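# Put the spirit level in the scissor lift's tool tray

## Task

Pick up the spirit level from the cable runway and set it into the tool tray mounted on the scissor lift's guardrail so that all of it sits lower than the tray's rim and stays there on its own after the robot lets go. The task fails if the level drops below the lift platform, if the robot tips over or finishes leaning, or if anything gets knocked out of the work area or onto the floor.

## Robot and tools

ROBOT. A Rainbow Robotics RB-Y1. The wheeled base has two drive wheels and two rear casters. It is 0.66 m long and 0.58 m wide, and its front edge sits 0.10 m ahead of the drive axle. The base can only drive straight or spin in place, never sideways. On top is a folding leg and torso (squat, shift, pitch, yaw), a head with pan and tilt, and two 7-joint arms, each ending in a parallel gripper. Loose objects may occasionally get nudged by the scene itself.

FRAMES. Base frame: origin on the floor halfway between the drive wheels, x ahead, y to the left, z up. The chest, left_hand and right_hand positions in results use this frame. The hand point lies midway between the finger pads; fingers extend along the hand's -z and close along its x. Printed hand positions can be wrong, more so when the arm reaches far. The odometry frame is the base frame where the scene began. base_odometry counts wheel rotation only, so wheel slip looks like travel; heading is positive leftward, from -3.142 to 3.142.

execute_actions. Arguments: "actions", a list holding one action or nothing (empty just reports state and images), and "cameras", a list drawn from head_camera, left_wrist_camera, right_wrist_camera, all (omitted, null or ["all"] gives every camera; [] gives none). An action may contain:
- "base": exactly one of {"translate_m": d}, a straight drive offset in metres, forward positive, -3 to 3; or {"rotate_rad": d}, a turn-in-place offset in radians, left (counter-clockwise seen from above) positive, -3.2 to 3.2. Offsets count from where the base measured itself in the most recent reported state.
- "joints": one object for the whole robot, keyed by joint name, each value an absolute target (radians, grippers in metres of pad gap). Ranges: torso_squat_rad 0 to 1.2 (bigger lowers the chest); torso_shift_rad -0.3 to 0.6 (positive pushes hips forward); torso_pitch_rad -0.2 to 1.4 (positive bows forward); torso_yaw_rad -1.5 to 1.5 (positive left); shoulder_pitch -2.356 to 2.356 (0 hangs, negative swings the arm forward and up); left_shoulder_roll_rad 0 to 3.141 and right_shoulder_roll_rad -3.141 to 0 (away from the body lifts the arm sideways); shoulder_yaw -2.094 to 2.094; elbow -2.617 to 0.01 (negative bends forward); forearm_roll -3.141 to 3.141; wrist_pitch -1.57 to 1.919 (negative tips the hand forward); hand_roll -2.705 to 2.705; gripper_m 0 to 0.1; head_pan_rad -0.523 to 0.523 (positive left); head_tilt_rad -0.35 to 1.57 (positive looks down). Arm joint names take a left_ or right_ prefix and the suffix _rad; both arms share the same sign sense (positive yaw and roll turn leftward / counter-clockwise). Tolerance for done is 0.02 rad, 0.004 m for grippers.
- "speeds": caps for this action only, translate_m 0.05 to 0.4 m/s, rotate_rad 0.1 to 1.509 rad/s; defaults are the maxima. A base move needing over 8.667 s is refused.
- "min_time_s": 0.1 to 8, a floor on how long each arm and head motion takes.
No action may exceed 15 s. A bad key or out-of-range value refuses the call entirely. Joints left out of an action may keep driving to earlier targets. Torso combinations must also satisfy: squat+shift <= 1.52; squat-shift+pitch <= 1.57; shift+0.5 pitch-0.4 squat <= 0.7; shift+0.3 pitch-0.5 squat <= 0.39; otherwise it stops short as off_target.

wait: "seconds" 0 to 10; commands nothing new and returns state and images. zoom_image: "camera" plus "region" [x0, y0, x1, y1] in pixels, origin top-left, at most 504 by 504; head images are 896x504, wrist images 644x364. finished_scene: "scene", the current scene number; it is final and reports success.

RESULTS. base_status and joint_status give: done (for the base, the wheels turned the full amount, slip or not); off_target; limit_stop_at_<name>; contact_stop (something pushed back hard); time_out; stopped_with_arm (torso halted because an arm contact-stopped); limit_stop_at_own_body (a guard halted motion before self-contact); not_followed with "joint command not followed" and a "cause:" line when a self- or arm-to-arm collision check rejected arm targets (grippers still move); limit_stop_at_motor_heat. After a stop of this kind, the joint holds its current place; contact_stop, time_out or stopped_with_arm halts the whole torso group or whole arm group. on_its_own lists uncommanded parts, with "held at" meaning the held target. A "pictures" line names the cameras in image order. A Motor temperatures line lists each arm's joints in joint_positions order; MOTOR HOT appears from 65 °C and an OVER-TEMPERATURE FAULT at 80 °C brakes the arm. A torque fault (contact torque at the load limit: shoulders 63, elbow 32.4, wrist joints 22.5 N m, held weight included) freezes the robot for 10 s.

CAUTIONS. To grip, command an opening at least 0.005 m narrower than the object; off_target is then expected. After a stop, first back the arm away in its own action, then the torso. If both hands share one object and the torso contact-stops instantly with nothing in the way, resend all arm joints at their reported values, then the torso. The base does not stop on furniture and the bent leg can jut past the front edge; a leg pressing furniture may shove the robot backward unseen in odometry. Never let the arms strike or press each other. Keep heavy loads from reaching far forward (tipping is not stopped). Place the level gently, keep it above the platform, and avoid knocking anything off.

Each tool is called after "Call:" as name(argument=value, ...) on one line, values as JSON.

## Session

Call:
execute_actions(actions=[])

Scene clock: 0.00 s.
Motor temperatures (°C, as the motors report them): left_arm=[33 29 28 32 36 38 40] | right_arm=[35 33 30 30 39 43 35]
base_odometry: x=+0.000 y=+0.000 heading=+0.000 (m, m, rad; odometry frame)
base_status: not commanded
joint_positions: torso_squat_rad=+0.350 torso_shift_rad=+0.000 torso_pitch_rad=+0.000 torso_yaw_rad=-0.001 left_shoulder_pitch_rad=-0.009 left_shoulder_roll_rad=+0.028 left_shoulder_yaw_rad=-0.049 left_elbow_rad=-0.302 left_forearm_roll_rad=-0.003 left_wrist_pitch_rad=+0.020 left_hand_roll_rad=+0.051 left_gripper_m=+0.101 right_shoulder_pitch_rad=-0.048 right_shoulder_roll_rad=-0.020 right_shoulder_yaw_rad=+0.006 right_elbow_rad=-0.248 right_forearm_roll_rad=+0.005 right_wrist_pitch_rad=+0.034 right_hand_roll_rad=-0.041 right_gripper_m=+0.100 head_pan_rad=+0.000 head_tilt_rad=+0.399
joint_status: not commanded
chest: x=-0.2279 y=+0.0004 z=+1.2476 quat_wxyz=(+1.000, +0.000, +0.000, +0.000) (m; base frame)
left_hand: x=-0.0803 y=+0.2340 z=+0.5777 quat_wxyz=(+0.990, +0.007, -0.144, -0.004) (m; base frame)
right_hand: x=-0.0815 y=-0.2322 z=+0.5765 quat_wxyz=(+0.992, -0.007, -0.129, -0.006) (m; base frame)
pictures: head_camera, left_wrist_camera, right_wrist_camera
Images, in order (width x height): head_camera 896x504, left_wrist_camera 644x364, right_wrist_camera 644x364.

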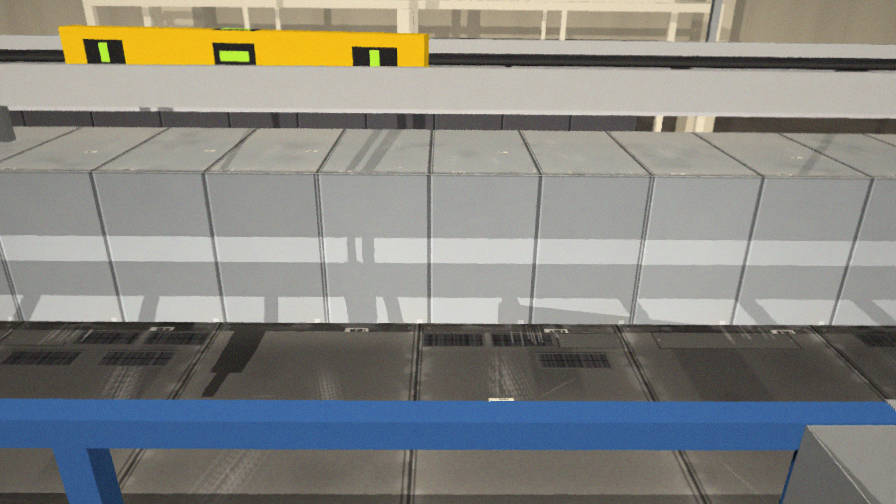

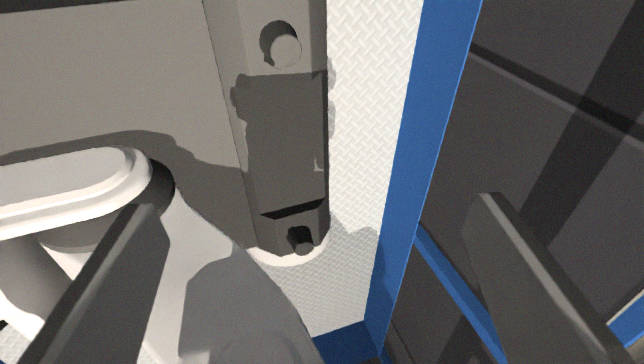

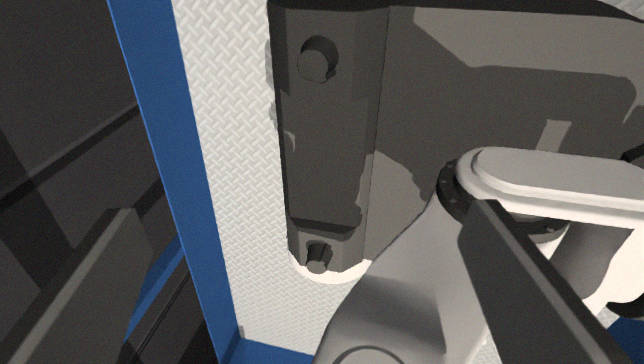

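Call:
execute_actions(actions=[{"joints":{"head_pan_rad":-0.52,"head_tilt_rad":0.75}}], cameras=["head_camera"])

Call:
execute_actions(actions=[{"joints":{"head_pan_rad":0.0,"head_tilt_rad":1.05}}], cameras=["head_camera"])

Call:
execute_actions(actions=[{"joints":{"head_pan_rad":0.4,"head_tilt_rad":0.1}}], cameras=["head_camera"])

Scene clock: 4.70 s.
Motor temperatures (°C, as the motors report them): left_arm=[33 29 28 32 36 38 40] | right_arm=[35 33 30 30 39 43 35]
base_odometry: x=+0.000 y=+0.000 heading=+0.000 (m, m, rad; odometry frame)
base_status: not commanded
joint_positions: torso_squat_rad=+0.350 torso_shift_rad=+0.000 torso_pitch_rad=+0.000 torso_yaw_rad=-0.001 left_shoulder_pitch_rad=-0.009 left_shoulder_roll_rad=+0.028 left_shoulder_yaw_rad=-0.049 left_elbow_rad=-0.302 left_forearm_roll_rad=-0.003 left_wrist_pitch_rad=+0.020 left_hand_roll_rad=+0.051 left_gripper_m=+0.101 right_shoulder_pitch_rad=-0.048 right_shoulder_roll_rad=-0.020 right_shoulder_yaw_rad=+0.006 right_elbow_rad=-0.248 right_forearm_roll_rad=+0.005 right_wrist_pitch_rad=+0.034 right_hand_roll_rad=-0.041 right_gripper_m=+0.100 head_pan_rad=-0.520 head_tilt_rad=+0.750
joint_status: all done
chest: x=-0.2279 y=+0.0004 z=+1.2476 quat_wxyz=(+1.000, +0.000, +0.000, +0.000) (m; base frame)
left_hand: x=-0.0803 y=+0.2340 z=+0.5777 quat_wxyz=(+0.990, +0.007, -0.144, -0.004) (m; base frame)
right_hand: x=-0.0815 y=-0.2322 z=+0.5765 quat_wxyz=(+0.992, -0.007, -0.129, -0.006) (m; base frame)
pictures: head_camera
Images, in order (width x height): head_camera 896x504.

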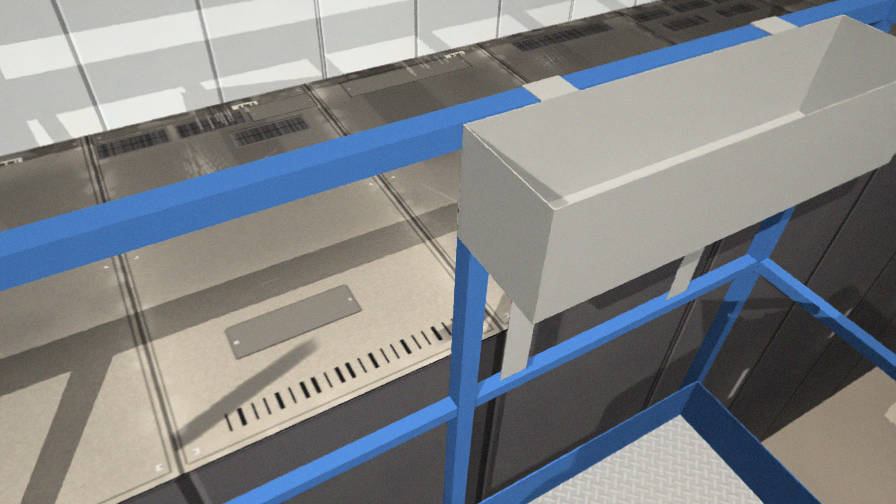

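Scene clock: 5.70 s.
Motor temperatures (°C, as the motors report them): left_arm=[33 29 28 32 36 38 40] | right_arm=[35 33 30 30 39 43 35]
base_odometry: x=+0.000 y=+0.000 heading=+0.000 (m, m, rad; odometry frame)
base_status: not commanded
joint_positions: torso_squat_rad=+0.350 torso_shift_rad=+0.000 torso_pitch_rad=+0.000 torso_yaw_rad=-0.001 left_shoulder_pitch_rad=-0.009 left_shoulder_roll_rad=+0.028 left_shoulder_yaw_rad=-0.049 left_elbow_rad=-0.302 left_forearm_roll_rad=-0.003 left_wrist_pitch_rad=+0.020 left_hand_roll_rad=+0.051 left_gripper_m=+0.101 right_shoulder_pitch_rad=-0.048 right_shoulder_roll_rad=-0.020 right_shoulder_yaw_rad=+0.006 right_elbow_rad=-0.248 right_forearm_roll_rad=+0.005 right_wrist_pitch_rad=+0.034 right_hand_roll_rad=-0.041 right_gripper_m=+0.100 head_pan_rad=+0.000 head_tilt_rad=+1.050
joint_status: all done
chest: x=-0.2279 y=+0.0004 z=+1.2476 quat_wxyz=(+1.000, +0.000, +0.000, +0.000) (m; base frame)
left_hand: x=-0.0803 y=+0.2340 z=+0.5777 quat_wxyz=(+0.990, +0.007, -0.144, -0.004) (m; base frame)
right_hand: x=-0.0815 y=-0.2322 z=+0.5765 quat_wxyz=(+0.992, -0.007, -0.129, -0.006) (m; base frame)
pictures: head_camera
Images, in order (width x height): head_camera 896x504.

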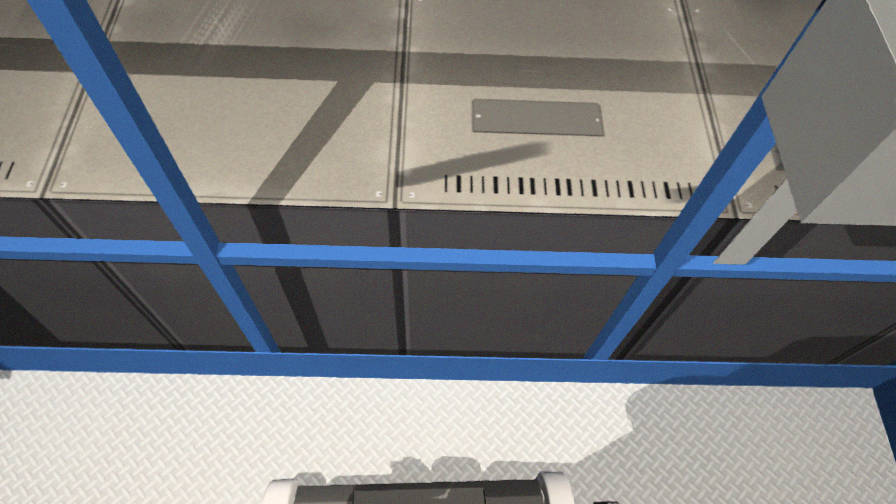

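Scene clock: 7.00 s.
Motor temperatures (°C, as the motors report them): left_arm=[33 29 28 32 36 38 40] | right_arm=[35 33 30 30 39 43 35]
base_odometry: x=+0.000 y=+0.000 heading=+0.000 (m, m, rad; odometry frame)
base_status: not commanded
joint_positions: torso_squat_rad=+0.350 torso_shift_rad=+0.000 torso_pitch_rad=+0.000 torso_yaw_rad=-0.001 left_shoulder_pitch_rad=-0.009 left_shoulder_roll_rad=+0.028 left_shoulder_yaw_rad=-0.049 left_elbow_rad=-0.302 left_forearm_roll_rad=-0.003 left_wrist_pitch_rad=+0.020 left_hand_roll_rad=+0.051 left_gripper_m=+0.101 right_shoulder_pitch_rad=-0.048 right_shoulder_roll_rad=-0.020 right_shoulder_yaw_rad=+0.006 right_elbow_rad=-0.248 right_forearm_roll_rad=+0.005 right_wrist_pitch_rad=+0.034 right_hand_roll_rad=-0.041 right_gripper_m=+0.100 head_pan_rad=+0.400 head_tilt_rad=+0.100
joint_status: all done
chest: x=-0.2279 y=+0.0004 z=+1.2476 quat_wxyz=(+1.000, +0.000, +0.000, +0.000) (m; base frame)
left_hand: x=-0.0803 y=+0.2340 z=+0.5777 quat_wxyz=(+0.990, +0.007, -0.144, -0.004) (m; base frame)
right_hand: x=-0.0815 y=-0.2322 z=+0.5765 quat_wxyz=(+0.992, -0.007, -0.129, -0.006) (m; base frame)
pictures: head_camera
Images, in order (width x height): head_camera 896x504.

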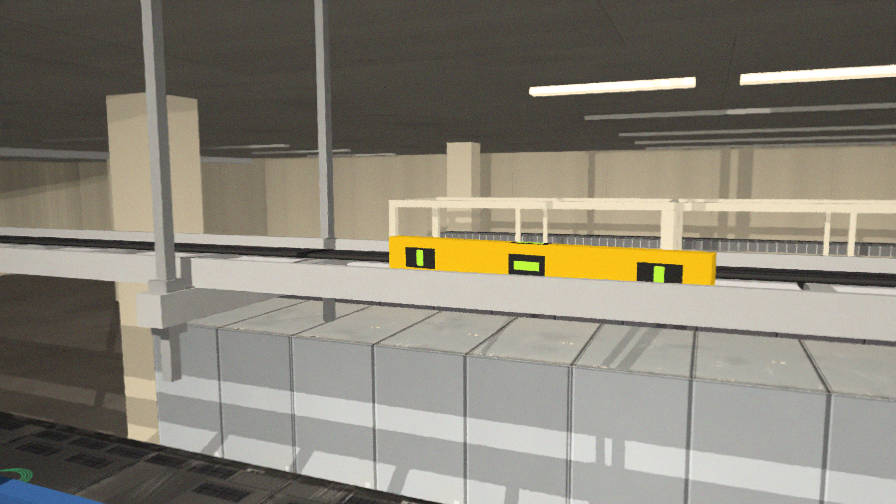

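Call:
execute_actions(actions=[{"base":{"translate_m":0.15},"joints":{"head_pan_rad":0.0,"head_tilt_rad":0.4}}])

Call:
execute_actions(actions=[{"joints":{"torso_squat_rad":0.0,"head_pan_rad":0.0,"head_tilt_rad":0.4}}], cameras=["head_camera"])

Call:
execute_actions(actions=[{"joints":{"head_pan_rad":-0.52,"head_tilt_rad":0.75}}], cameras=["head_camera"])

Scene clock: 21.33 s.
Motor temperatures (°C, as the motors report them): left_arm=[33 29 28 32 36 38 40] | right_arm=[35 33 30 30 39 43 35]
base_odometry: x=+0.150 y=+0.000 heading=-0.001 (m, m, rad; odometry frame)
base_status: done
joint_positions: torso_squat_rad=+0.350 torso_shift_rad=+0.000 torso_pitch_rad=+0.001 torso_yaw_rad=-0.001 left_shoulder_pitch_rad=-0.009 left_shoulder_roll_rad=+0.028 left_shoulder_yaw_rad=-0.049 left_elbow_rad=-0.302 left_forearm_roll_rad=-0.003 left_wrist_pitch_rad=+0.020 left_hand_roll_rad=+0.051 left_gripper_m=+0.101 right_shoulder_pitch_rad=-0.048 right_shoulder_roll_rad=-0.020 right_shoulder_yaw_rad=+0.006 right_elbow_rad=-0.248 right_forearm_roll_rad=+0.005 right_wrist_pitch_rad=+0.034 right_hand_roll_rad=-0.041 right_gripper_m=+0.100 head_pan_rad=+0.000 head_tilt_rad=+0.400
joint_status: all done
chest: x=-0.2278 y=+0.0004 z=+1.2476 quat_wxyz=(+1.000, +0.000, +0.000, +0.000) (m; base frame)
left_hand: x=-0.0803 y=+0.2340 z=+0.5777 quat_wxyz=(+0.990, +0.007, -0.144, -0.004) (m; base frame)
right_hand: x=-0.0814 y=-0.2322 z=+0.5765 quat_wxyz=(+0.992, -0.007, -0.129, -0.006) (m; base frame)
pictures: head_camera, left_wrist_camera, right_wrist_camera
Images, in order (width x height): head_camera 896x504, left_wrist_camera 644x364, right_wrist_camera 644x364.

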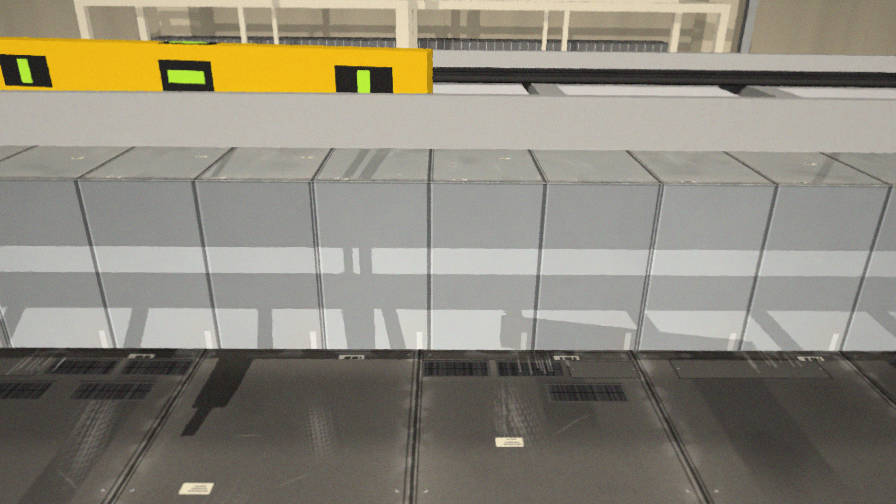

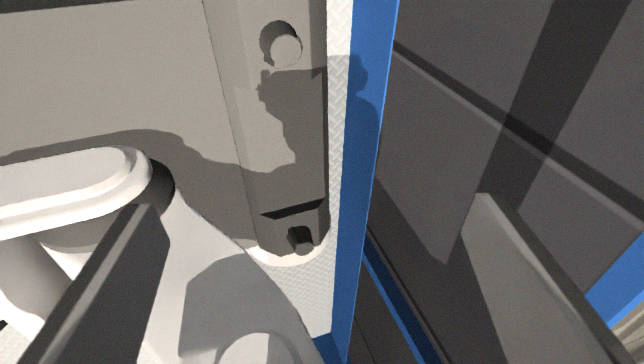

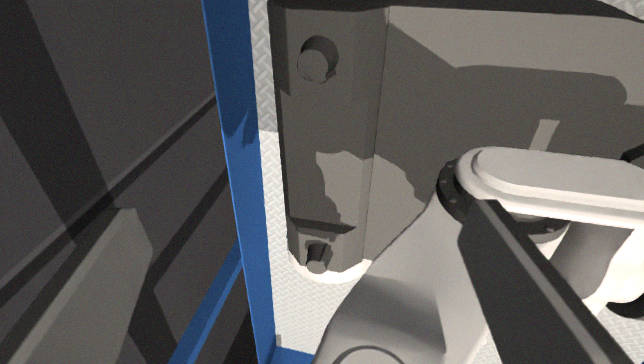

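Scene clock: 23.27 s.
Motor temperatures (°C, as the motors report them): left_arm=[33 29 28 32 36 38 40] | right_arm=[35 33 30 30 39 43 35]
base_odometry: x=+0.150 y=+0.000 heading=-0.001 (m, m, rad; odometry frame)
base_status: not commanded
joint_positions: torso_squat_rad=+0.000 torso_shift_rad=+0.000 torso_pitch_rad=+0.000 torso_yaw_rad=-0.001 left_shoulder_pitch_rad=-0.009 left_shoulder_roll_rad=+0.028 left_shoulder_yaw_rad=-0.049 left_elbow_rad=-0.302 left_forearm_roll_rad=-0.003 left_wrist_pitch_rad=+0.020 left_hand_roll_rad=+0.051 left_gripper_m=+0.101 right_shoulder_pitch_rad=-0.048 right_shoulder_roll_rad=-0.020 right_shoulder_yaw_rad=+0.006 right_elbow_rad=-0.248 right_forearm_roll_rad=+0.005 right_wrist_pitch_rad=+0.034 right_hand_roll_rad=-0.041 right_gripper_m=+0.100 head_pan_rad=+0.000 head_tilt_rad=+0.400
joint_status: all done
chest: x=-0.2279 y=+0.0004 z=+1.2899 quat_wxyz=(+1.000, +0.000, +0.000, +0.000) (m; base frame)
left_hand: x=-0.0803 y=+0.2341 z=+0.6201 quat_wxyz=(+0.990, +0.007, -0.144, -0.004) (m; base frame)
right_hand: x=-0.0815 y=-0.2321 z=+0.6188 quat_wxyz=(+0.992, -0.007, -0.129, -0.006) (m; base frame)
pictures: head_camera
Images, in order (width x height): head_camera 896x504.

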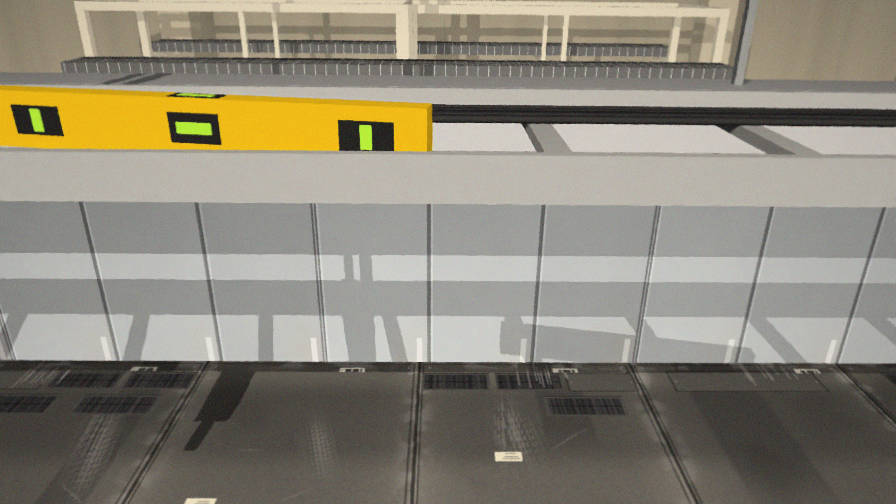

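Scene clock: 24.27 s.
Motor temperatures (°C, as the motors report them): left_arm=[33 29 28 32 36 38 40] | right_arm=[35 33 30 30 39 43 35]
base_odometry: x=+0.150 y=+0.000 heading=-0.001 (m, m, rad; odometry frame)
base_status: not commanded
joint_positions: torso_squat_rad=+0.000 torso_shift_rad=+0.000 torso_pitch_rad=+0.000 torso_yaw_rad=-0.001 left_shoulder_pitch_rad=-0.009 left_shoulder_roll_rad=+0.028 left_shoulder_yaw_rad=-0.049 left_elbow_rad=-0.302 left_forearm_roll_rad=-0.003 left_wrist_pitch_rad=+0.020 left_hand_roll_rad=+0.051 left_gripper_m=+0.101 right_shoulder_pitch_rad=-0.048 right_shoulder_roll_rad=-0.020 right_shoulder_yaw_rad=+0.006 right_elbow_rad=-0.248 right_forearm_roll_rad=+0.005 right_wrist_pitch_rad=+0.034 right_hand_roll_rad=-0.041 right_gripper_m=+0.100 head_pan_rad=-0.520 head_tilt_rad=+0.750
joint_status: all done
chest: x=-0.2279 y=+0.0004 z=+1.2899 quat_wxyz=(+1.000, +0.000, +0.000, +0.000) (m; base frame)
left_hand: x=-0.0803 y=+0.2341 z=+0.6201 quat_wxyz=(+0.990, +0.007, -0.144, -0.004) (m; base frame)
right_hand: x=-0.0815 y=-0.2321 z=+0.6188 quat_wxyz=(+0.992, -0.007, -0.129, -0.006) (m; base frame)
pictures: head_camera
Images, in order (width x height): head_camera 896x504.

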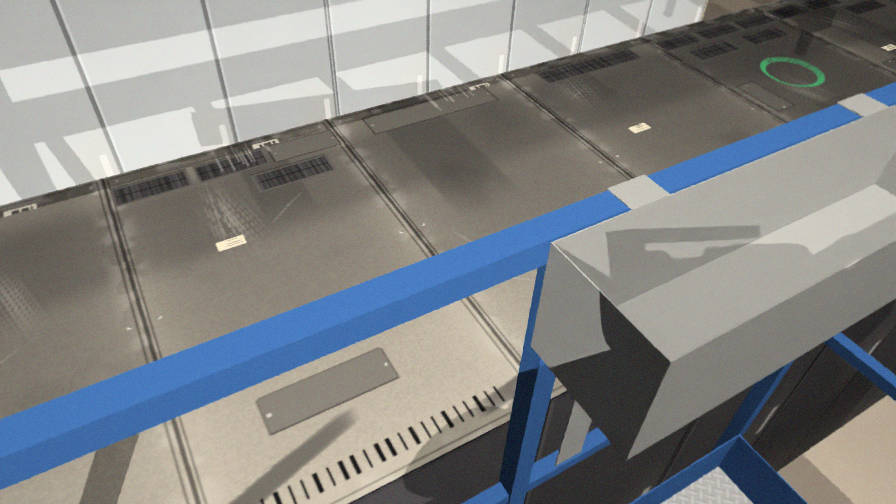

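Call:
execute_actions(actions=[{"joints":{"left_shoulder_pitch_rad":0.8,"left_elbow_rad":-1.2}}], cameras=[])

Call:
execute_actions(actions=[{"joints":{"left_elbow_rad":-2.4,"left_wrist_pitch_rad":0}}], cameras=[])

Call:
execute_actions(actions=[{"joints":{"left_shoulder_pitch_rad":-1.0,"head_pan_rad":0.4,"head_tilt_rad":0.4}}])

Scene clock: 51.73 s.
Motor temperatures (°C, as the motors report them): left_arm=[33 29 28 32 36 38 40] | right_arm=[35 33 30 30 39 43 35]
base_odometry: x=+0.150 y=+0.000 heading=-0.001 (m, m, rad; odometry frame)
base_status: not commanded
joint_positions: torso_squat_rad=+0.000 torso_shift_rad=+0.000 torso_pitch_rad=+0.000 torso_yaw_rad=-0.001 left_shoulder_pitch_rad=+0.800 left_shoulder_roll_rad=+0.028 left_shoulder_yaw_rad=-0.049 left_elbow_rad=-1.200 left_forearm_roll_rad=-0.003 left_wrist_pitch_rad=+0.020 left_hand_roll_rad=+0.051 left_gripper_m=+0.101 right_shoulder_pitch_rad=-0.048 right_shoulder_roll_rad=-0.020 right_shoulder_yaw_rad=+0.006 right_elbow_rad=-0.248 right_forearm_roll_rad=+0.005 right_wrist_pitch_rad=+0.034 right_hand_roll_rad=-0.041 right_gripper_m=+0.100 head_pan_rad=-0.520 head_tilt_rad=+0.750
joint_status: all done
chest: x=-0.2279 y=+0.0004 z=+1.2899 quat_wxyz=(+1.000, +0.000, +0.000, +0.000) (m; base frame)
left_hand: x=-0.2252 y=+0.2796 z=+0.6957 quat_wxyz=(+0.970, +0.057, -0.209, +0.108) (m; base frame)
right_hand: x=-0.0815 y=-0.2321 z=+0.6188 quat_wxyz=(+0.992, -0.007, -0.129, -0.006) (m; base frame)
pictures: none
No camera images: the call's "cameras" was empty. Leave "cameras" out to get every camera's image.

Scene clock: 53.57 s.
Motor temperatures (°C, as the motors report them): left_arm=[33 29 28 32 36 38 40] | right_arm=[35 33 30 30 39 43 35]
base_odometry: x=+0.150 y=+0.000 heading=-0.001 (m, m, rad; odometry frame)
base_status: not commanded
joint_positions: torso_squat_rad=+0.000 torso_shift_rad=+0.000 torso_pitch_rad=+0.000 torso_yaw_rad=-0.001 left_shoulder_pitch_rad=+0.800 left_shoulder_roll_rad=+0.028 left_shoulder_yaw_rad=-0.049 left_elbow_rad=-2.400 left_forearm_roll_rad=-0.003 left_wrist_pitch_rad=+0.000 left_hand_roll_rad=+0.051 left_gripper_m=+0.101 right_shoulder_pitch_rad=-0.048 right_shoulder_roll_rad=-0.020 right_shoulder_yaw_rad=+0.006 right_elbow_rad=-0.248 right_forearm_roll_rad=+0.005 right_wrist_pitch_rad=+0.034 right_hand_roll_rad=-0.041 right_gripper_m=+0.100 head_pan_rad=-0.520 head_tilt_rad=+0.750
joint_status: all done
chest: x=-0.2279 y=+0.0004 z=+1.2899 quat_wxyz=(+1.000, +0.000, +0.000, +0.000) (m; base frame)
left_hand: x=+0.0848 y=+0.3003 z=+1.1552 quat_wxyz=(+0.677, +0.082, -0.730, +0.051) (m; base frame)
right_hand: x=-0.0815 y=-0.2321 z=+0.6188 quat_wxyz=(+0.992, -0.007, -0.129, -0.006) (m; base frame)
pictures: none
No camera images: the call's "cameras" was empty. Leave "cameras" out to get every camera's image.

Scene clock: 56.03 s.
Motor temperatures (°C, as the motors report them): left_arm=[33 29 28 32 36 38 40] | right_arm=[35 33 30 30 39 43 35]
base_odometry: x=+0.150 y=+0.000 heading=-0.001 (m, m, rad; odometry frame)
base_status: not commanded
joint_positions: torso_squat_rad=+0.000 torso_shift_rad=+0.000 torso_pitch_rad=+0.000 torso_yaw_rad=-0.001 left_shoulder_pitch_rad=-1.000 left_shoulder_roll_rad=+0.028 left_shoulder_yaw_rad=-0.049 left_elbow_rad=-2.400 left_forearm_roll_rad=-0.003 left_wrist_pitch_rad=+0.000 left_hand_roll_rad=+0.051 left_gripper_m=+0.101 right_shoulder_pitch_rad=-0.048 right_shoulder_roll_rad=-0.020 right_shoulder_yaw_rad=+0.006 right_elbow_rad=-0.248 right_forearm_roll_rad=+0.005 right_wrist_pitch_rad=+0.034 right_hand_roll_rad=-0.041 right_gripper_m=+0.100 head_pan_rad=+0.400 head_tilt_rad=+0.400
joint_status: all done
chest: x=-0.2279 y=+0.0004 z=+1.2899 quat_wxyz=(+1.000, +0.000, +0.000, +0.000) (m; base frame)
left_hand: x=-0.0756 y=+0.1003 z=+1.7055 quat_wxyz=(-0.103, -0.182, -0.974, -0.089) (m; base frame)
right_hand: x=-0.0815 y=-0.2321 z=+0.6188 quat_wxyz=(+0.992, -0.007, -0.129, -0.006) (m; base frame)
pictures: head_camera, left_wrist_camera, right_wrist_camera
Images, in order (width x height): head_camera 896x504, left_wrist_camera 644x364, right_wrist_camera 644x364.

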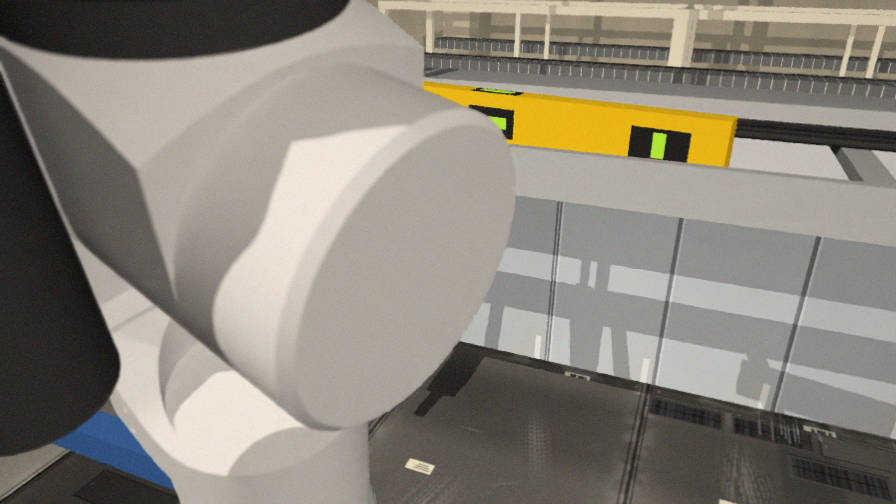

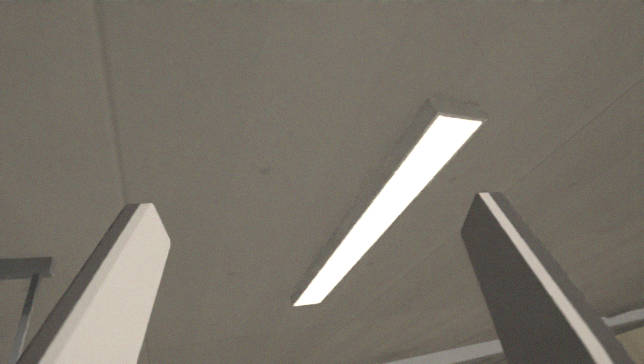

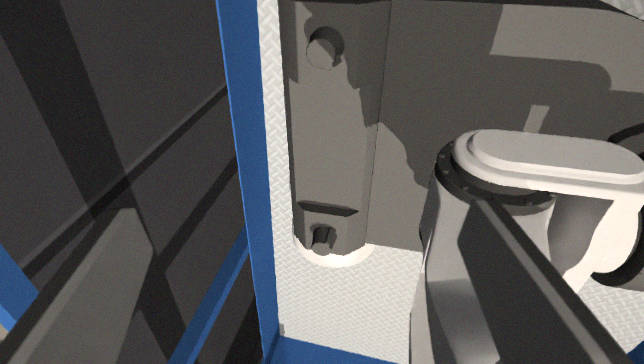

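Call:
execute_actions(actions=[{"joints":{"left_wrist_pitch_rad":1.9,"left_shoulder_roll_rad":0.5,"left_shoulder_yaw_rad":0.3,"left_hand_roll_rad":0}}], cameras=[])

Call:
execute_actions(actions=[{"joints":{"left_shoulder_pitch_rad":-2.1,"left_elbow_rad":-1.3}}], cameras=["head_camera","left_wrist_camera"])

Scene clock: 93.77 s.
Motor temperatures (°C, as the motors report them): left_arm=[33 29 28 32 36 38 40] | right_arm=[35 33 30 30 39 43 35]
base_odometry: x=+0.150 y=+0.000 heading=-0.001 (m, m, rad; odometry frame)
base_status: not commanded
joint_positions: torso_squat_rad=+0.000 torso_shift_rad=+0.000 torso_pitch_rad=+0.000 torso_yaw_rad=-0.001 left_shoulder_pitch_rad=-1.000 left_shoulder_roll_rad=+0.500 left_shoulder_yaw_rad=+0.300 left_elbow_rad=-2.400 left_forearm_roll_rad=-0.003 left_wrist_pitch_rad=+1.900 left_hand_roll_rad=+0.000 left_gripper_m=+0.101 right_shoulder_pitch_rad=-0.048 right_shoulder_roll_rad=-0.020 right_shoulder_yaw_rad=+0.006 right_elbow_rad=-0.248 right_forearm_roll_rad=+0.005 right_wrist_pitch_rad=+0.034 right_hand_roll_rad=-0.041 right_gripper_m=+0.100 head_pan_rad=+0.400 head_tilt_rad=+0.400
joint_status: all done
chest: x=-0.2279 y=+0.0004 z=+1.2899 quat_wxyz=(+1.000, +0.000, +0.000, +0.000) (m; base frame)
left_hand: x=+0.1920 y=+0.3184 z=+1.5262 quat_wxyz=(+0.697, +0.159, -0.698, +0.043) (m; base frame)
right_hand: x=-0.0815 y=-0.2321 z=+0.6188 quat_wxyz=(+0.992, -0.007, -0.129, -0.006) (m; base frame)
pictures: none
No camera images: the call's "cameras" was empty. Leave "cameras" out to get every camera's image.

Scene clock: 95.50 s.
Motor temperatures (°C, as the motors report them): left_arm=[33 29 28 32 36 38 40] | right_arm=[35 33 30 30 39 43 35]
base_odometry: x=+0.150 y=+0.000 heading=-0.001 (m, m, rad; odometry frame)
base_status: not commanded
joint_positions: torso_squat_rad=+0.000 torso_shift_rad=+0.000 torso_pitch_rad=+0.000 torso_yaw_rad=-0.001 left_shoulder_pitch_rad=-2.100 left_shoulder_roll_rad=+0.500 left_shoulder_yaw_rad=+0.300 left_elbow_rad=-1.300 left_forearm_roll_rad=-0.003 left_wrist_pitch_rad=+1.900 left_hand_roll_rad=+0.000 left_gripper_m=+0.101 right_shoulder_pitch_rad=-0.048 right_shoulder_roll_rad=-0.020 right_shoulder_yaw_rad=+0.006 right_elbow_rad=-0.248 right_forearm_roll_rad=+0.005 right_wrist_pitch_rad=+0.034 right_hand_roll_rad=-0.041 right_gripper_m=+0.100 head_pan_rad=+0.400 head_tilt_rad=+0.400
joint_status: all done
chest: x=-0.2279 y=+0.0004 z=+1.2899 quat_wxyz=(+1.000, +0.000, +0.000, +0.000) (m; base frame)
left_hand: x=+0.1817 y=+0.2042 z=+1.7826 quat_wxyz=(+0.725, -0.003, -0.688, -0.013) (m; base frame)
right_hand: x=-0.0815 y=-0.2321 z=+0.6188 quat_wxyz=(+0.992, -0.007, -0.129, -0.006) (m; base frame)
pictures: head_camera, left_wrist_camera
Images, in order (width x height): head_camera 896x504, left_wrist_camera 644x364.

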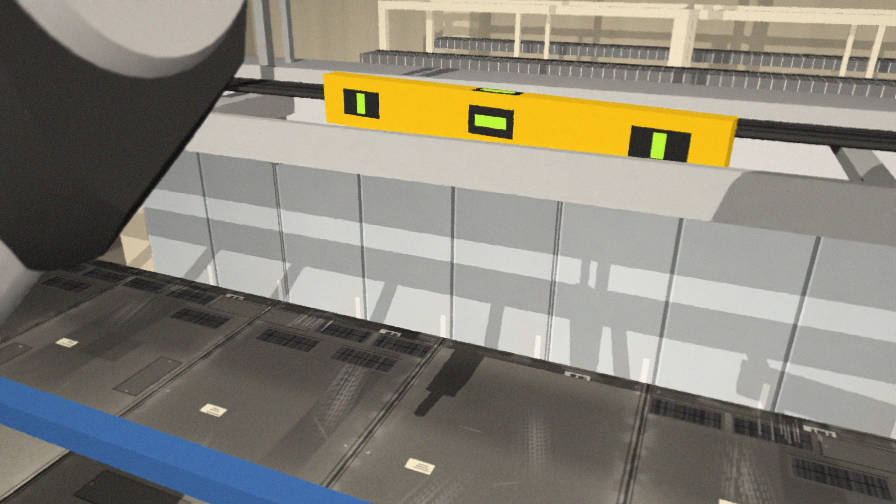

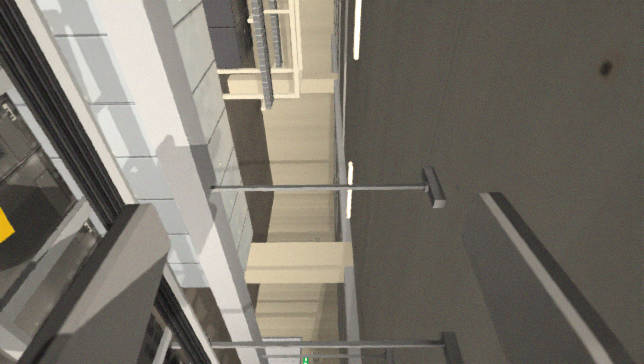

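Call:
execute_actions(actions=[{"joints":{"left_elbow_rad":-0.3,"head_pan_rad":0.3,"head_tilt_rad":0.3}}], cameras=["head_camera","left_wrist_camera"])

Scene clock: 104.97 s.
Motor temperatures (°C, as the motors report them): left_arm=[33 29 28 32 36 38 40] | right_arm=[35 33 30 30 39 43 35]
base_odometry: x=+0.150 y=+0.000 heading=-0.001 (m, m, rad; odometry frame)
base_status: not commanded
joint_positions: torso_squat_rad=+0.000 torso_shift_rad=+0.000 torso_pitch_rad=+0.000 torso_yaw_rad=-0.001 left_shoulder_pitch_rad=-2.100 left_shoulder_roll_rad=+0.500 left_shoulder_yaw_rad=+0.300 left_elbow_rad=-0.300 left_forearm_roll_rad=-0.003 left_wrist_pitch_rad=+1.900 left_hand_roll_rad=+0.000 left_gripper_m=+0.101 right_shoulder_pitch_rad=-0.048 right_shoulder_roll_rad=-0.020 right_shoulder_yaw_rad=+0.006 right_elbow_rad=-0.248 right_forearm_roll_rad=+0.005 right_wrist_pitch_rad=+0.034 right_hand_roll_rad=-0.041 right_gripper_m=+0.100 head_pan_rad=+0.300 head_tilt_rad=+0.300
joint_status: all done
chest: x=-0.2279 y=+0.0004 z=+1.2899 quat_wxyz=(+1.000, +0.000, +0.000, +0.000) (m; base frame)
left_hand: x=+0.2985 y=+0.2053 z=+1.5110 quat_wxyz=(+0.966, +0.005, -0.256, -0.014) (m; base frame)
right_hand: x=-0.0815 y=-0.2321 z=+0.6188 quat_wxyz=(+0.992, -0.007, -0.129, -0.006) (m; base frame)
pictures: head_camera, left_wrist_camera
Images, in order (width x height): head_camera 896x504, left_wrist_camera 644x364.

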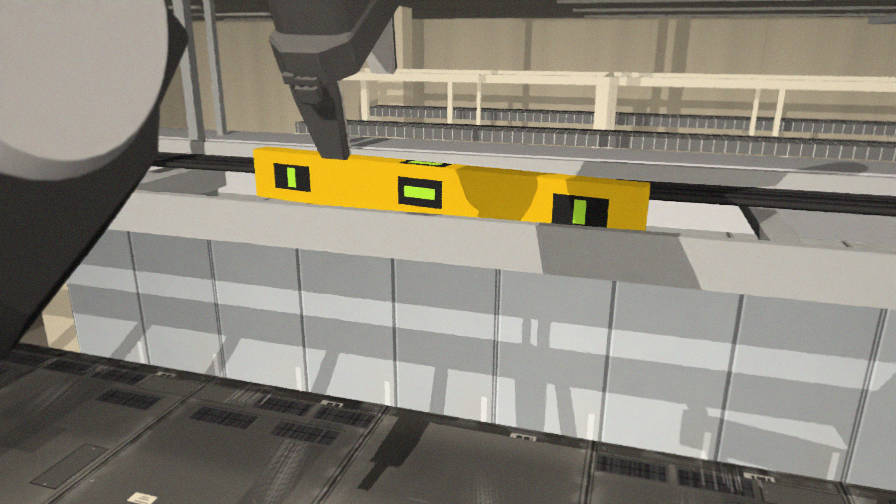

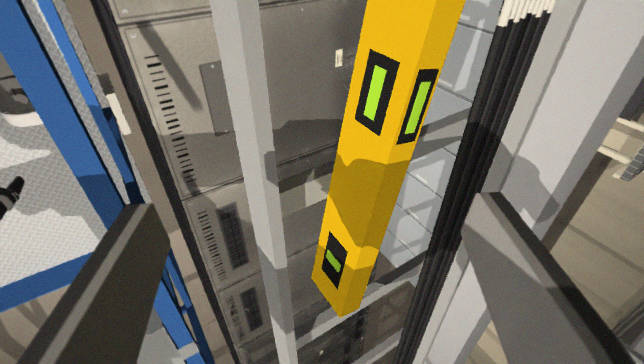

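Call:
execute_actions(actions=[{"base":{"translate_m":0.05},"joints":{"left_shoulder_pitch_rad":-2.2,"torso_shift_rad":0.15,"head_pan_rad":0.2,"head_tilt_rad":0.5}}])

Scene clock: 122.00 s.
Motor temperatures (°C, as the motors report them): left_arm=[34 29 28 32 36 38 40] | right_arm=[35 33 30 30 39 43 35]
base_odometry: x=+0.200 y=+0.000 heading=-0.002 (m, m, rad; odometry frame)
base_status: done
joint_positions: torso_squat_rad=+0.000 torso_shift_rad=+0.150 torso_pitch_rad=+0.000 torso_yaw_rad=-0.001 left_shoulder_pitch_rad=-2.200 left_shoulder_roll_rad=+0.500 left_shoulder_yaw_rad=+0.300 left_elbow_rad=-0.300 left_forearm_roll_rad=-0.003 left_wrist_pitch_rad=+1.900 left_hand_roll_rad=+0.000 left_gripper_m=+0.101 right_shoulder_pitch_rad=-0.048 right_shoulder_roll_rad=-0.020 right_shoulder_yaw_rad=+0.006 right_elbow_rad=-0.248 right_forearm_roll_rad=+0.005 right_wrist_pitch_rad=+0.034 right_hand_roll_rad=-0.041 right_gripper_m=+0.100 head_pan_rad=+0.200 head_tilt_rad=+0.500
joint_status: all done
chest: x=-0.1232 y=+0.0004 z=+1.2821 quat_wxyz=(+1.000, +0.000, +0.000, +0.000) (m; base frame)
left_hand: x=+0.3868 y=+0.1876 z=+1.5519 quat_wxyz=(+0.953, +0.002, -0.301, -0.030) (m; base frame)
right_hand: x=+0.0230 y=-0.2321 z=+0.6109 quat_wxyz=(+0.992, -0.007, -0.129, -0.006) (m; base frame)
pictures: head_camera, left_wrist_camera, right_wrist_camera
Images, in order (width x height): head_camera 896x504, left_wrist_camera 644x364, right_wrist_camera 644x364.

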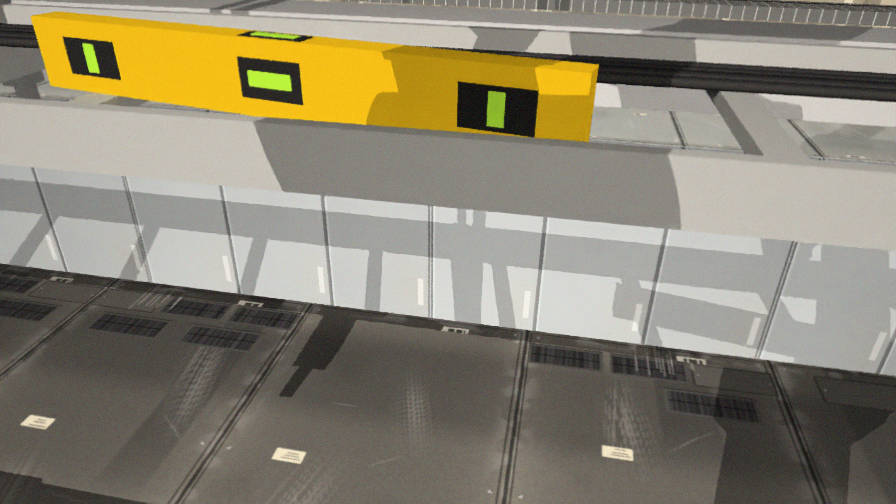

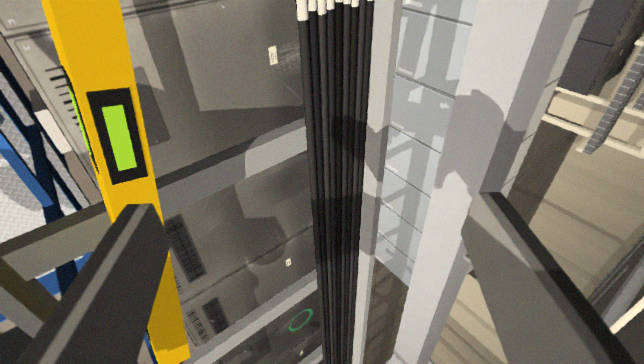

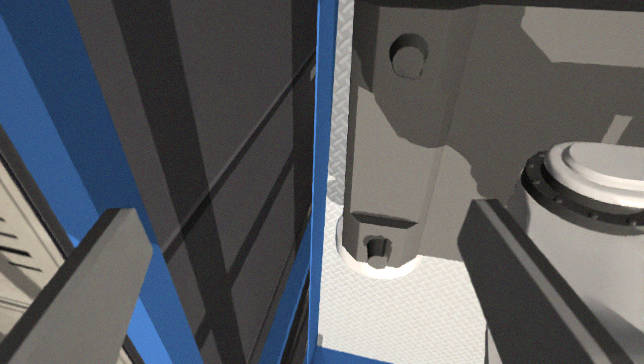

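Call:
execute_actions(actions=[{"joints":{"left_shoulder_pitch_rad":-2.35,"left_elbow_rad":-0.02,"left_shoulder_roll_rad":0.56}}], cameras=["head_camera","left_wrist_camera"])

Scene clock: 141.03 s.
Motor temperatures (°C, as the motors report them): left_arm=[34 29 28 32 36 38 40] | right_arm=[35 33 30 30 39 43 35]
base_odometry: x=+0.200 y=+0.000 heading=-0.002 (m, m, rad; odometry frame)
base_status: not commanded
joint_positions: torso_squat_rad=+0.000 torso_shift_rad=+0.150 torso_pitch_rad=+0.000 torso_yaw_rad=-0.001 left_shoulder_pitch_rad=-2.347 left_shoulder_roll_rad=+0.560 left_shoulder_yaw_rad=+0.300 left_elbow_rad=-0.020 left_forearm_roll_rad=-0.003 left_wrist_pitch_rad=+1.900 left_hand_roll_rad=+0.000 left_gripper_m=+0.101 right_shoulder_pitch_rad=-0.048 right_shoulder_roll_rad=-0.020 right_shoulder_yaw_rad=+0.006 right_elbow_rad=-0.248 right_forearm_roll_rad=+0.005 right_wrist_pitch_rad=+0.034 right_hand_roll_rad=-0.041 right_gripper_m=+0.100 head_pan_rad=+0.200 head_tilt_rad=+0.500
joint_status: all done
joint sent to its limit — the command would take left_shoulder_pitch_rad past its lower limit, so that joint was sent only as far as its limit.
chest: x=-0.1234 y=+0.0004 z=+1.2821 quat_wxyz=(+1.000, +0.000, +0.000, +0.000) (m; base frame)
left_hand: x=+0.3527 y=+0.1920 z=+1.5427 quat_wxyz=(+0.970, -0.011, -0.241, -0.029) (m; base frame)
right_hand: x=+0.0231 y=-0.2322 z=+0.6110 quat_wxyz=(+0.992, -0.007, -0.129, -0.006) (m; base frame)
pictures: head_camera, left_wrist_camera
Images, in order (width x height): head_camera 896x504, left_wrist_camera 644x364.

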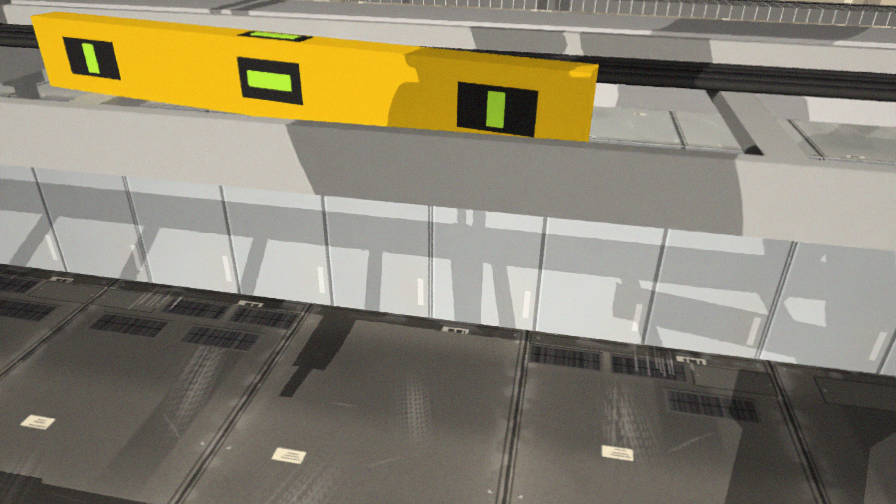

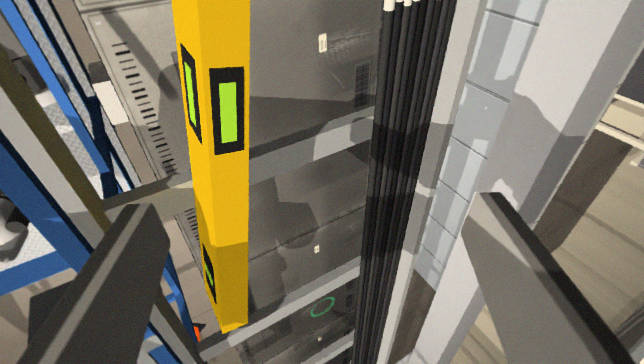

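Call:
execute_actions(actions=[{"joints":{"torso_shift_rad":0.11}}], cameras=[])

Call:
execute_actions(actions=[{"joints":{"left_shoulder_pitch_rad":-2.23,"left_shoulder_roll_rad":0.54},"min_time_s":1.5}], cameras=["left_wrist_camera"])

Scene clock: 149.03 s.
Motor temperatures (°C, as the motors report them): left_arm=[34 29 28 32 36 38 40] | right_arm=[35 33 30 30 39 43 35]
base_odometry: x=+0.200 y=+0.000 heading=-0.002 (m, m, rad; odometry frame)
base_status: not commanded
joint_positions: torso_squat_rad=+0.000 torso_shift_rad=+0.110 torso_pitch_rad=+0.000 torso_yaw_rad=-0.001 left_shoulder_pitch_rad=-2.347 left_shoulder_roll_rad=+0.560 left_shoulder_yaw_rad=+0.300 left_elbow_rad=-0.020 left_forearm_roll_rad=-0.003 left_wrist_pitch_rad=+1.900 left_hand_roll_rad=+0.000 left_gripper_m=+0.101 right_shoulder_pitch_rad=-0.048 right_shoulder_roll_rad=-0.020 right_shoulder_yaw_rad=+0.006 right_elbow_rad=-0.248 right_forearm_roll_rad=+0.005 right_wrist_pitch_rad=+0.034 right_hand_roll_rad=-0.041 right_gripper_m=+0.100 head_pan_rad=+0.200 head_tilt_rad=+0.500
joint_status: all done
chest: x=-0.1512 y=+0.0004 z=+1.2857 quat_wxyz=(+1.000, +0.000, +0.000, +0.000) (m; base frame)
left_hand: x=+0.3248 y=+0.1920 z=+1.5464 quat_wxyz=(+0.970, -0.011, -0.241, -0.029) (m; base frame)
right_hand: x=-0.0046 y=-0.2321 z=+0.6146 quat_wxyz=(+0.992, -0.007, -0.129, -0.006) (m; base frame)
pictures: none
No camera images: the call's "cameras" was empty. Leave "cameras" out to get every camera's image.

Scene clock: 150.83 s.
Motor temperatures (°C, as the motors report them): left_arm=[34 29 28 32 36 38 40] | right_arm=[35 33 30 30 39 43 35]
base_odometry: x=+0.200 y=+0.000 heading=-0.002 (m, m, rad; odometry frame)
base_status: not commanded
joint_positions: torso_squat_rad=+0.000 torso_shift_rad=+0.110 torso_pitch_rad=+0.000 torso_yaw_rad=-0.001 left_shoulder_pitch_rad=-2.231 left_shoulder_roll_rad=+0.541 left_shoulder_yaw_rad=+0.300 left_elbow_rad=-0.020 left_forearm_roll_rad=-0.003 left_wrist_pitch_rad=+1.900 left_hand_roll_rad=+0.000 left_gripper_m=+0.101 right_shoulder_pitch_rad=-0.048 right_shoulder_roll_rad=-0.020 right_shoulder_yaw_rad=+0.006 right_elbow_rad=-0.248 right_forearm_roll_rad=+0.005 right_wrist_pitch_rad=+0.034 right_hand_roll_rad=-0.041 right_gripper_m=+0.100 head_pan_rad=+0.200 head_tilt_rad=+0.500
joint_status: all done
chest: x=-0.1512 y=+0.0004 z=+1.2857 quat_wxyz=(+1.000, +0.000, +0.000, +0.000) (m; base frame)
left_hand: x=+0.3429 y=+0.2027 z=+1.4908 quat_wxyz=(+0.982, -0.004, -0.185, -0.018) (m; base frame)
right_hand: x=-0.0046 y=-0.2321 z=+0.6146 quat_wxyz=(+0.992, -0.007, -0.129, -0.006) (m; base frame)
pictures: left_wrist_camera
Images, in order (width x height): left_wrist_camera 644x364.

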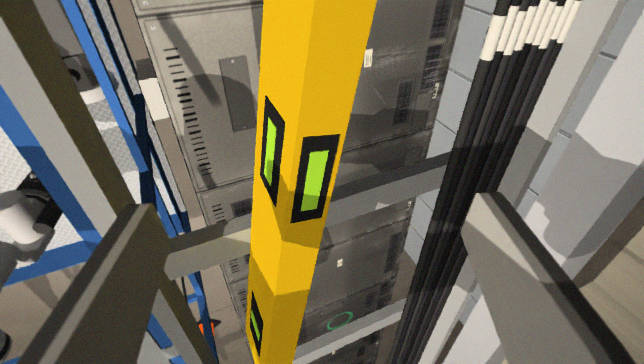

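Call:
execute_actions(actions=[{"joints":{"left_shoulder_pitch_rad":-2.13,"left_shoulder_roll_rad":0.52},"min_time_s":1.5}], cameras=["left_wrist_camera","head_camera"])

Scene clock: 154.77 s.
Motor temperatures (°C, as the motors report them): left_arm=[34 29 28 32 36 38 40] | right_arm=[35 33 30 30 39 43 35]
base_odometry: x=+0.200 y=+0.000 heading=-0.002 (m, m, rad; odometry frame)
base_status: not commanded
joint_positions: torso_squat_rad=+0.000 torso_shift_rad=+0.110 torso_pitch_rad=+0.000 torso_yaw_rad=-0.001 left_shoulder_pitch_rad=-2.131 left_shoulder_roll_rad=+0.521 left_shoulder_yaw_rad=+0.300 left_elbow_rad=-0.020 left_forearm_roll_rad=-0.003 left_wrist_pitch_rad=+1.900 left_hand_roll_rad=+0.000 left_gripper_m=+0.101 right_shoulder_pitch_rad=-0.048 right_shoulder_roll_rad=-0.020 right_shoulder_yaw_rad=+0.006 right_elbow_rad=-0.248 right_forearm_roll_rad=+0.005 right_wrist_pitch_rad=+0.034 right_hand_roll_rad=-0.041 right_gripper_m=+0.100 head_pan_rad=+0.200 head_tilt_rad=+0.500
joint_status: all done
chest: x=-0.1512 y=+0.0004 z=+1.2857 quat_wxyz=(+1.000, +0.000, +0.000, +0.000) (m; base frame)
left_hand: x=+0.3531 y=+0.2110 z=+1.4409 quat_wxyz=(+0.991, +0.003, -0.136, -0.009) (m; base frame)
right_hand: x=-0.0046 y=-0.2321 z=+0.6146 quat_wxyz=(+0.992, -0.007, -0.129, -0.006) (m; base frame)
pictures: head_camera, left_wrist_camera
Images, in order (width x height): head_camera 896x504, left_wrist_camera 644x364.

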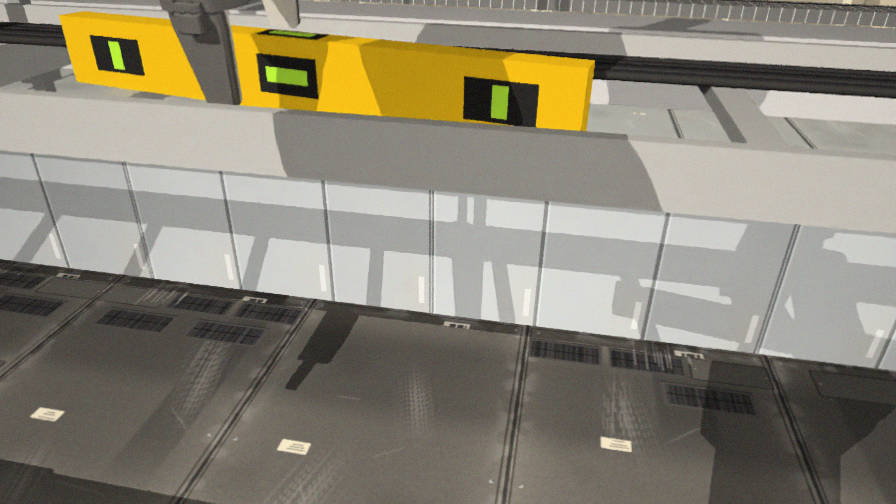

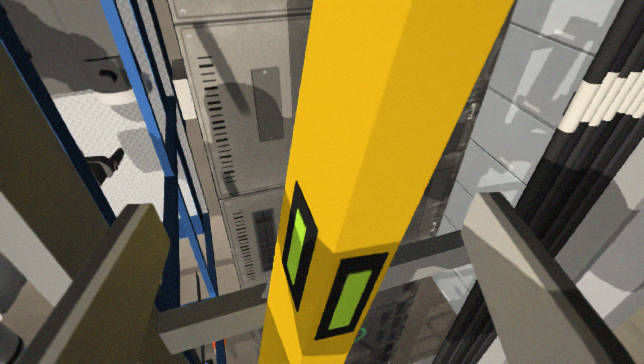

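Call:
execute_actions(actions=[{"joints":{"left_shoulder_pitch_rad":-2.09},"min_time_s":1}], cameras=[])

Call:
execute_actions(actions=[{"joints":{"left_gripper_m":0.0},"min_time_s":2}], cameras=["left_wrist_camera","head_camera"])

Scene clock: 159.73 s.
Motor temperatures (°C, as the motors report them): left_arm=[34 29 28 32 36 38 40] | right_arm=[35 33 30 30 39 43 35]
base_odometry: x=+0.200 y=+0.000 heading=-0.002 (m, m, rad; odometry frame)
base_status: not commanded
joint_positions: torso_squat_rad=+0.000 torso_shift_rad=+0.110 torso_pitch_rad=+0.000 torso_yaw_rad=-0.001 left_shoulder_pitch_rad=-2.091 left_shoulder_roll_rad=+0.521 left_shoulder_yaw_rad=+0.300 left_elbow_rad=-0.020 left_forearm_roll_rad=-0.003 left_wrist_pitch_rad=+1.900 left_hand_roll_rad=+0.000 left_gripper_m=+0.101 right_shoulder_pitch_rad=-0.048 right_shoulder_roll_rad=-0.020 right_shoulder_yaw_rad=+0.006 right_elbow_rad=-0.248 right_forearm_roll_rad=+0.005 right_wrist_pitch_rad=+0.034 right_hand_roll_rad=-0.041 right_gripper_m=+0.100 head_pan_rad=+0.200 head_tilt_rad=+0.500
joint_status: all done
chest: x=-0.1512 y=+0.0004 z=+1.2857 quat_wxyz=(+1.000, +0.000, +0.000, +0.000) (m; base frame)
left_hand: x=+0.3556 y=+0.2179 z=+1.4220 quat_wxyz=(+0.993, +0.004, -0.118, -0.002) (m; base frame)
right_hand: x=-0.0046 y=-0.2321 z=+0.6146 quat_wxyz=(+0.992, -0.007, -0.129, -0.006) (m; base frame)
pictures: none
No camera images: the call's "cameras" was empty. Leave "cameras" out to get every camera's image.

action 0: "min_time_s" has no arm or head joint beside it: it slows only arm and head motions. Command such a joint too, or leave it out


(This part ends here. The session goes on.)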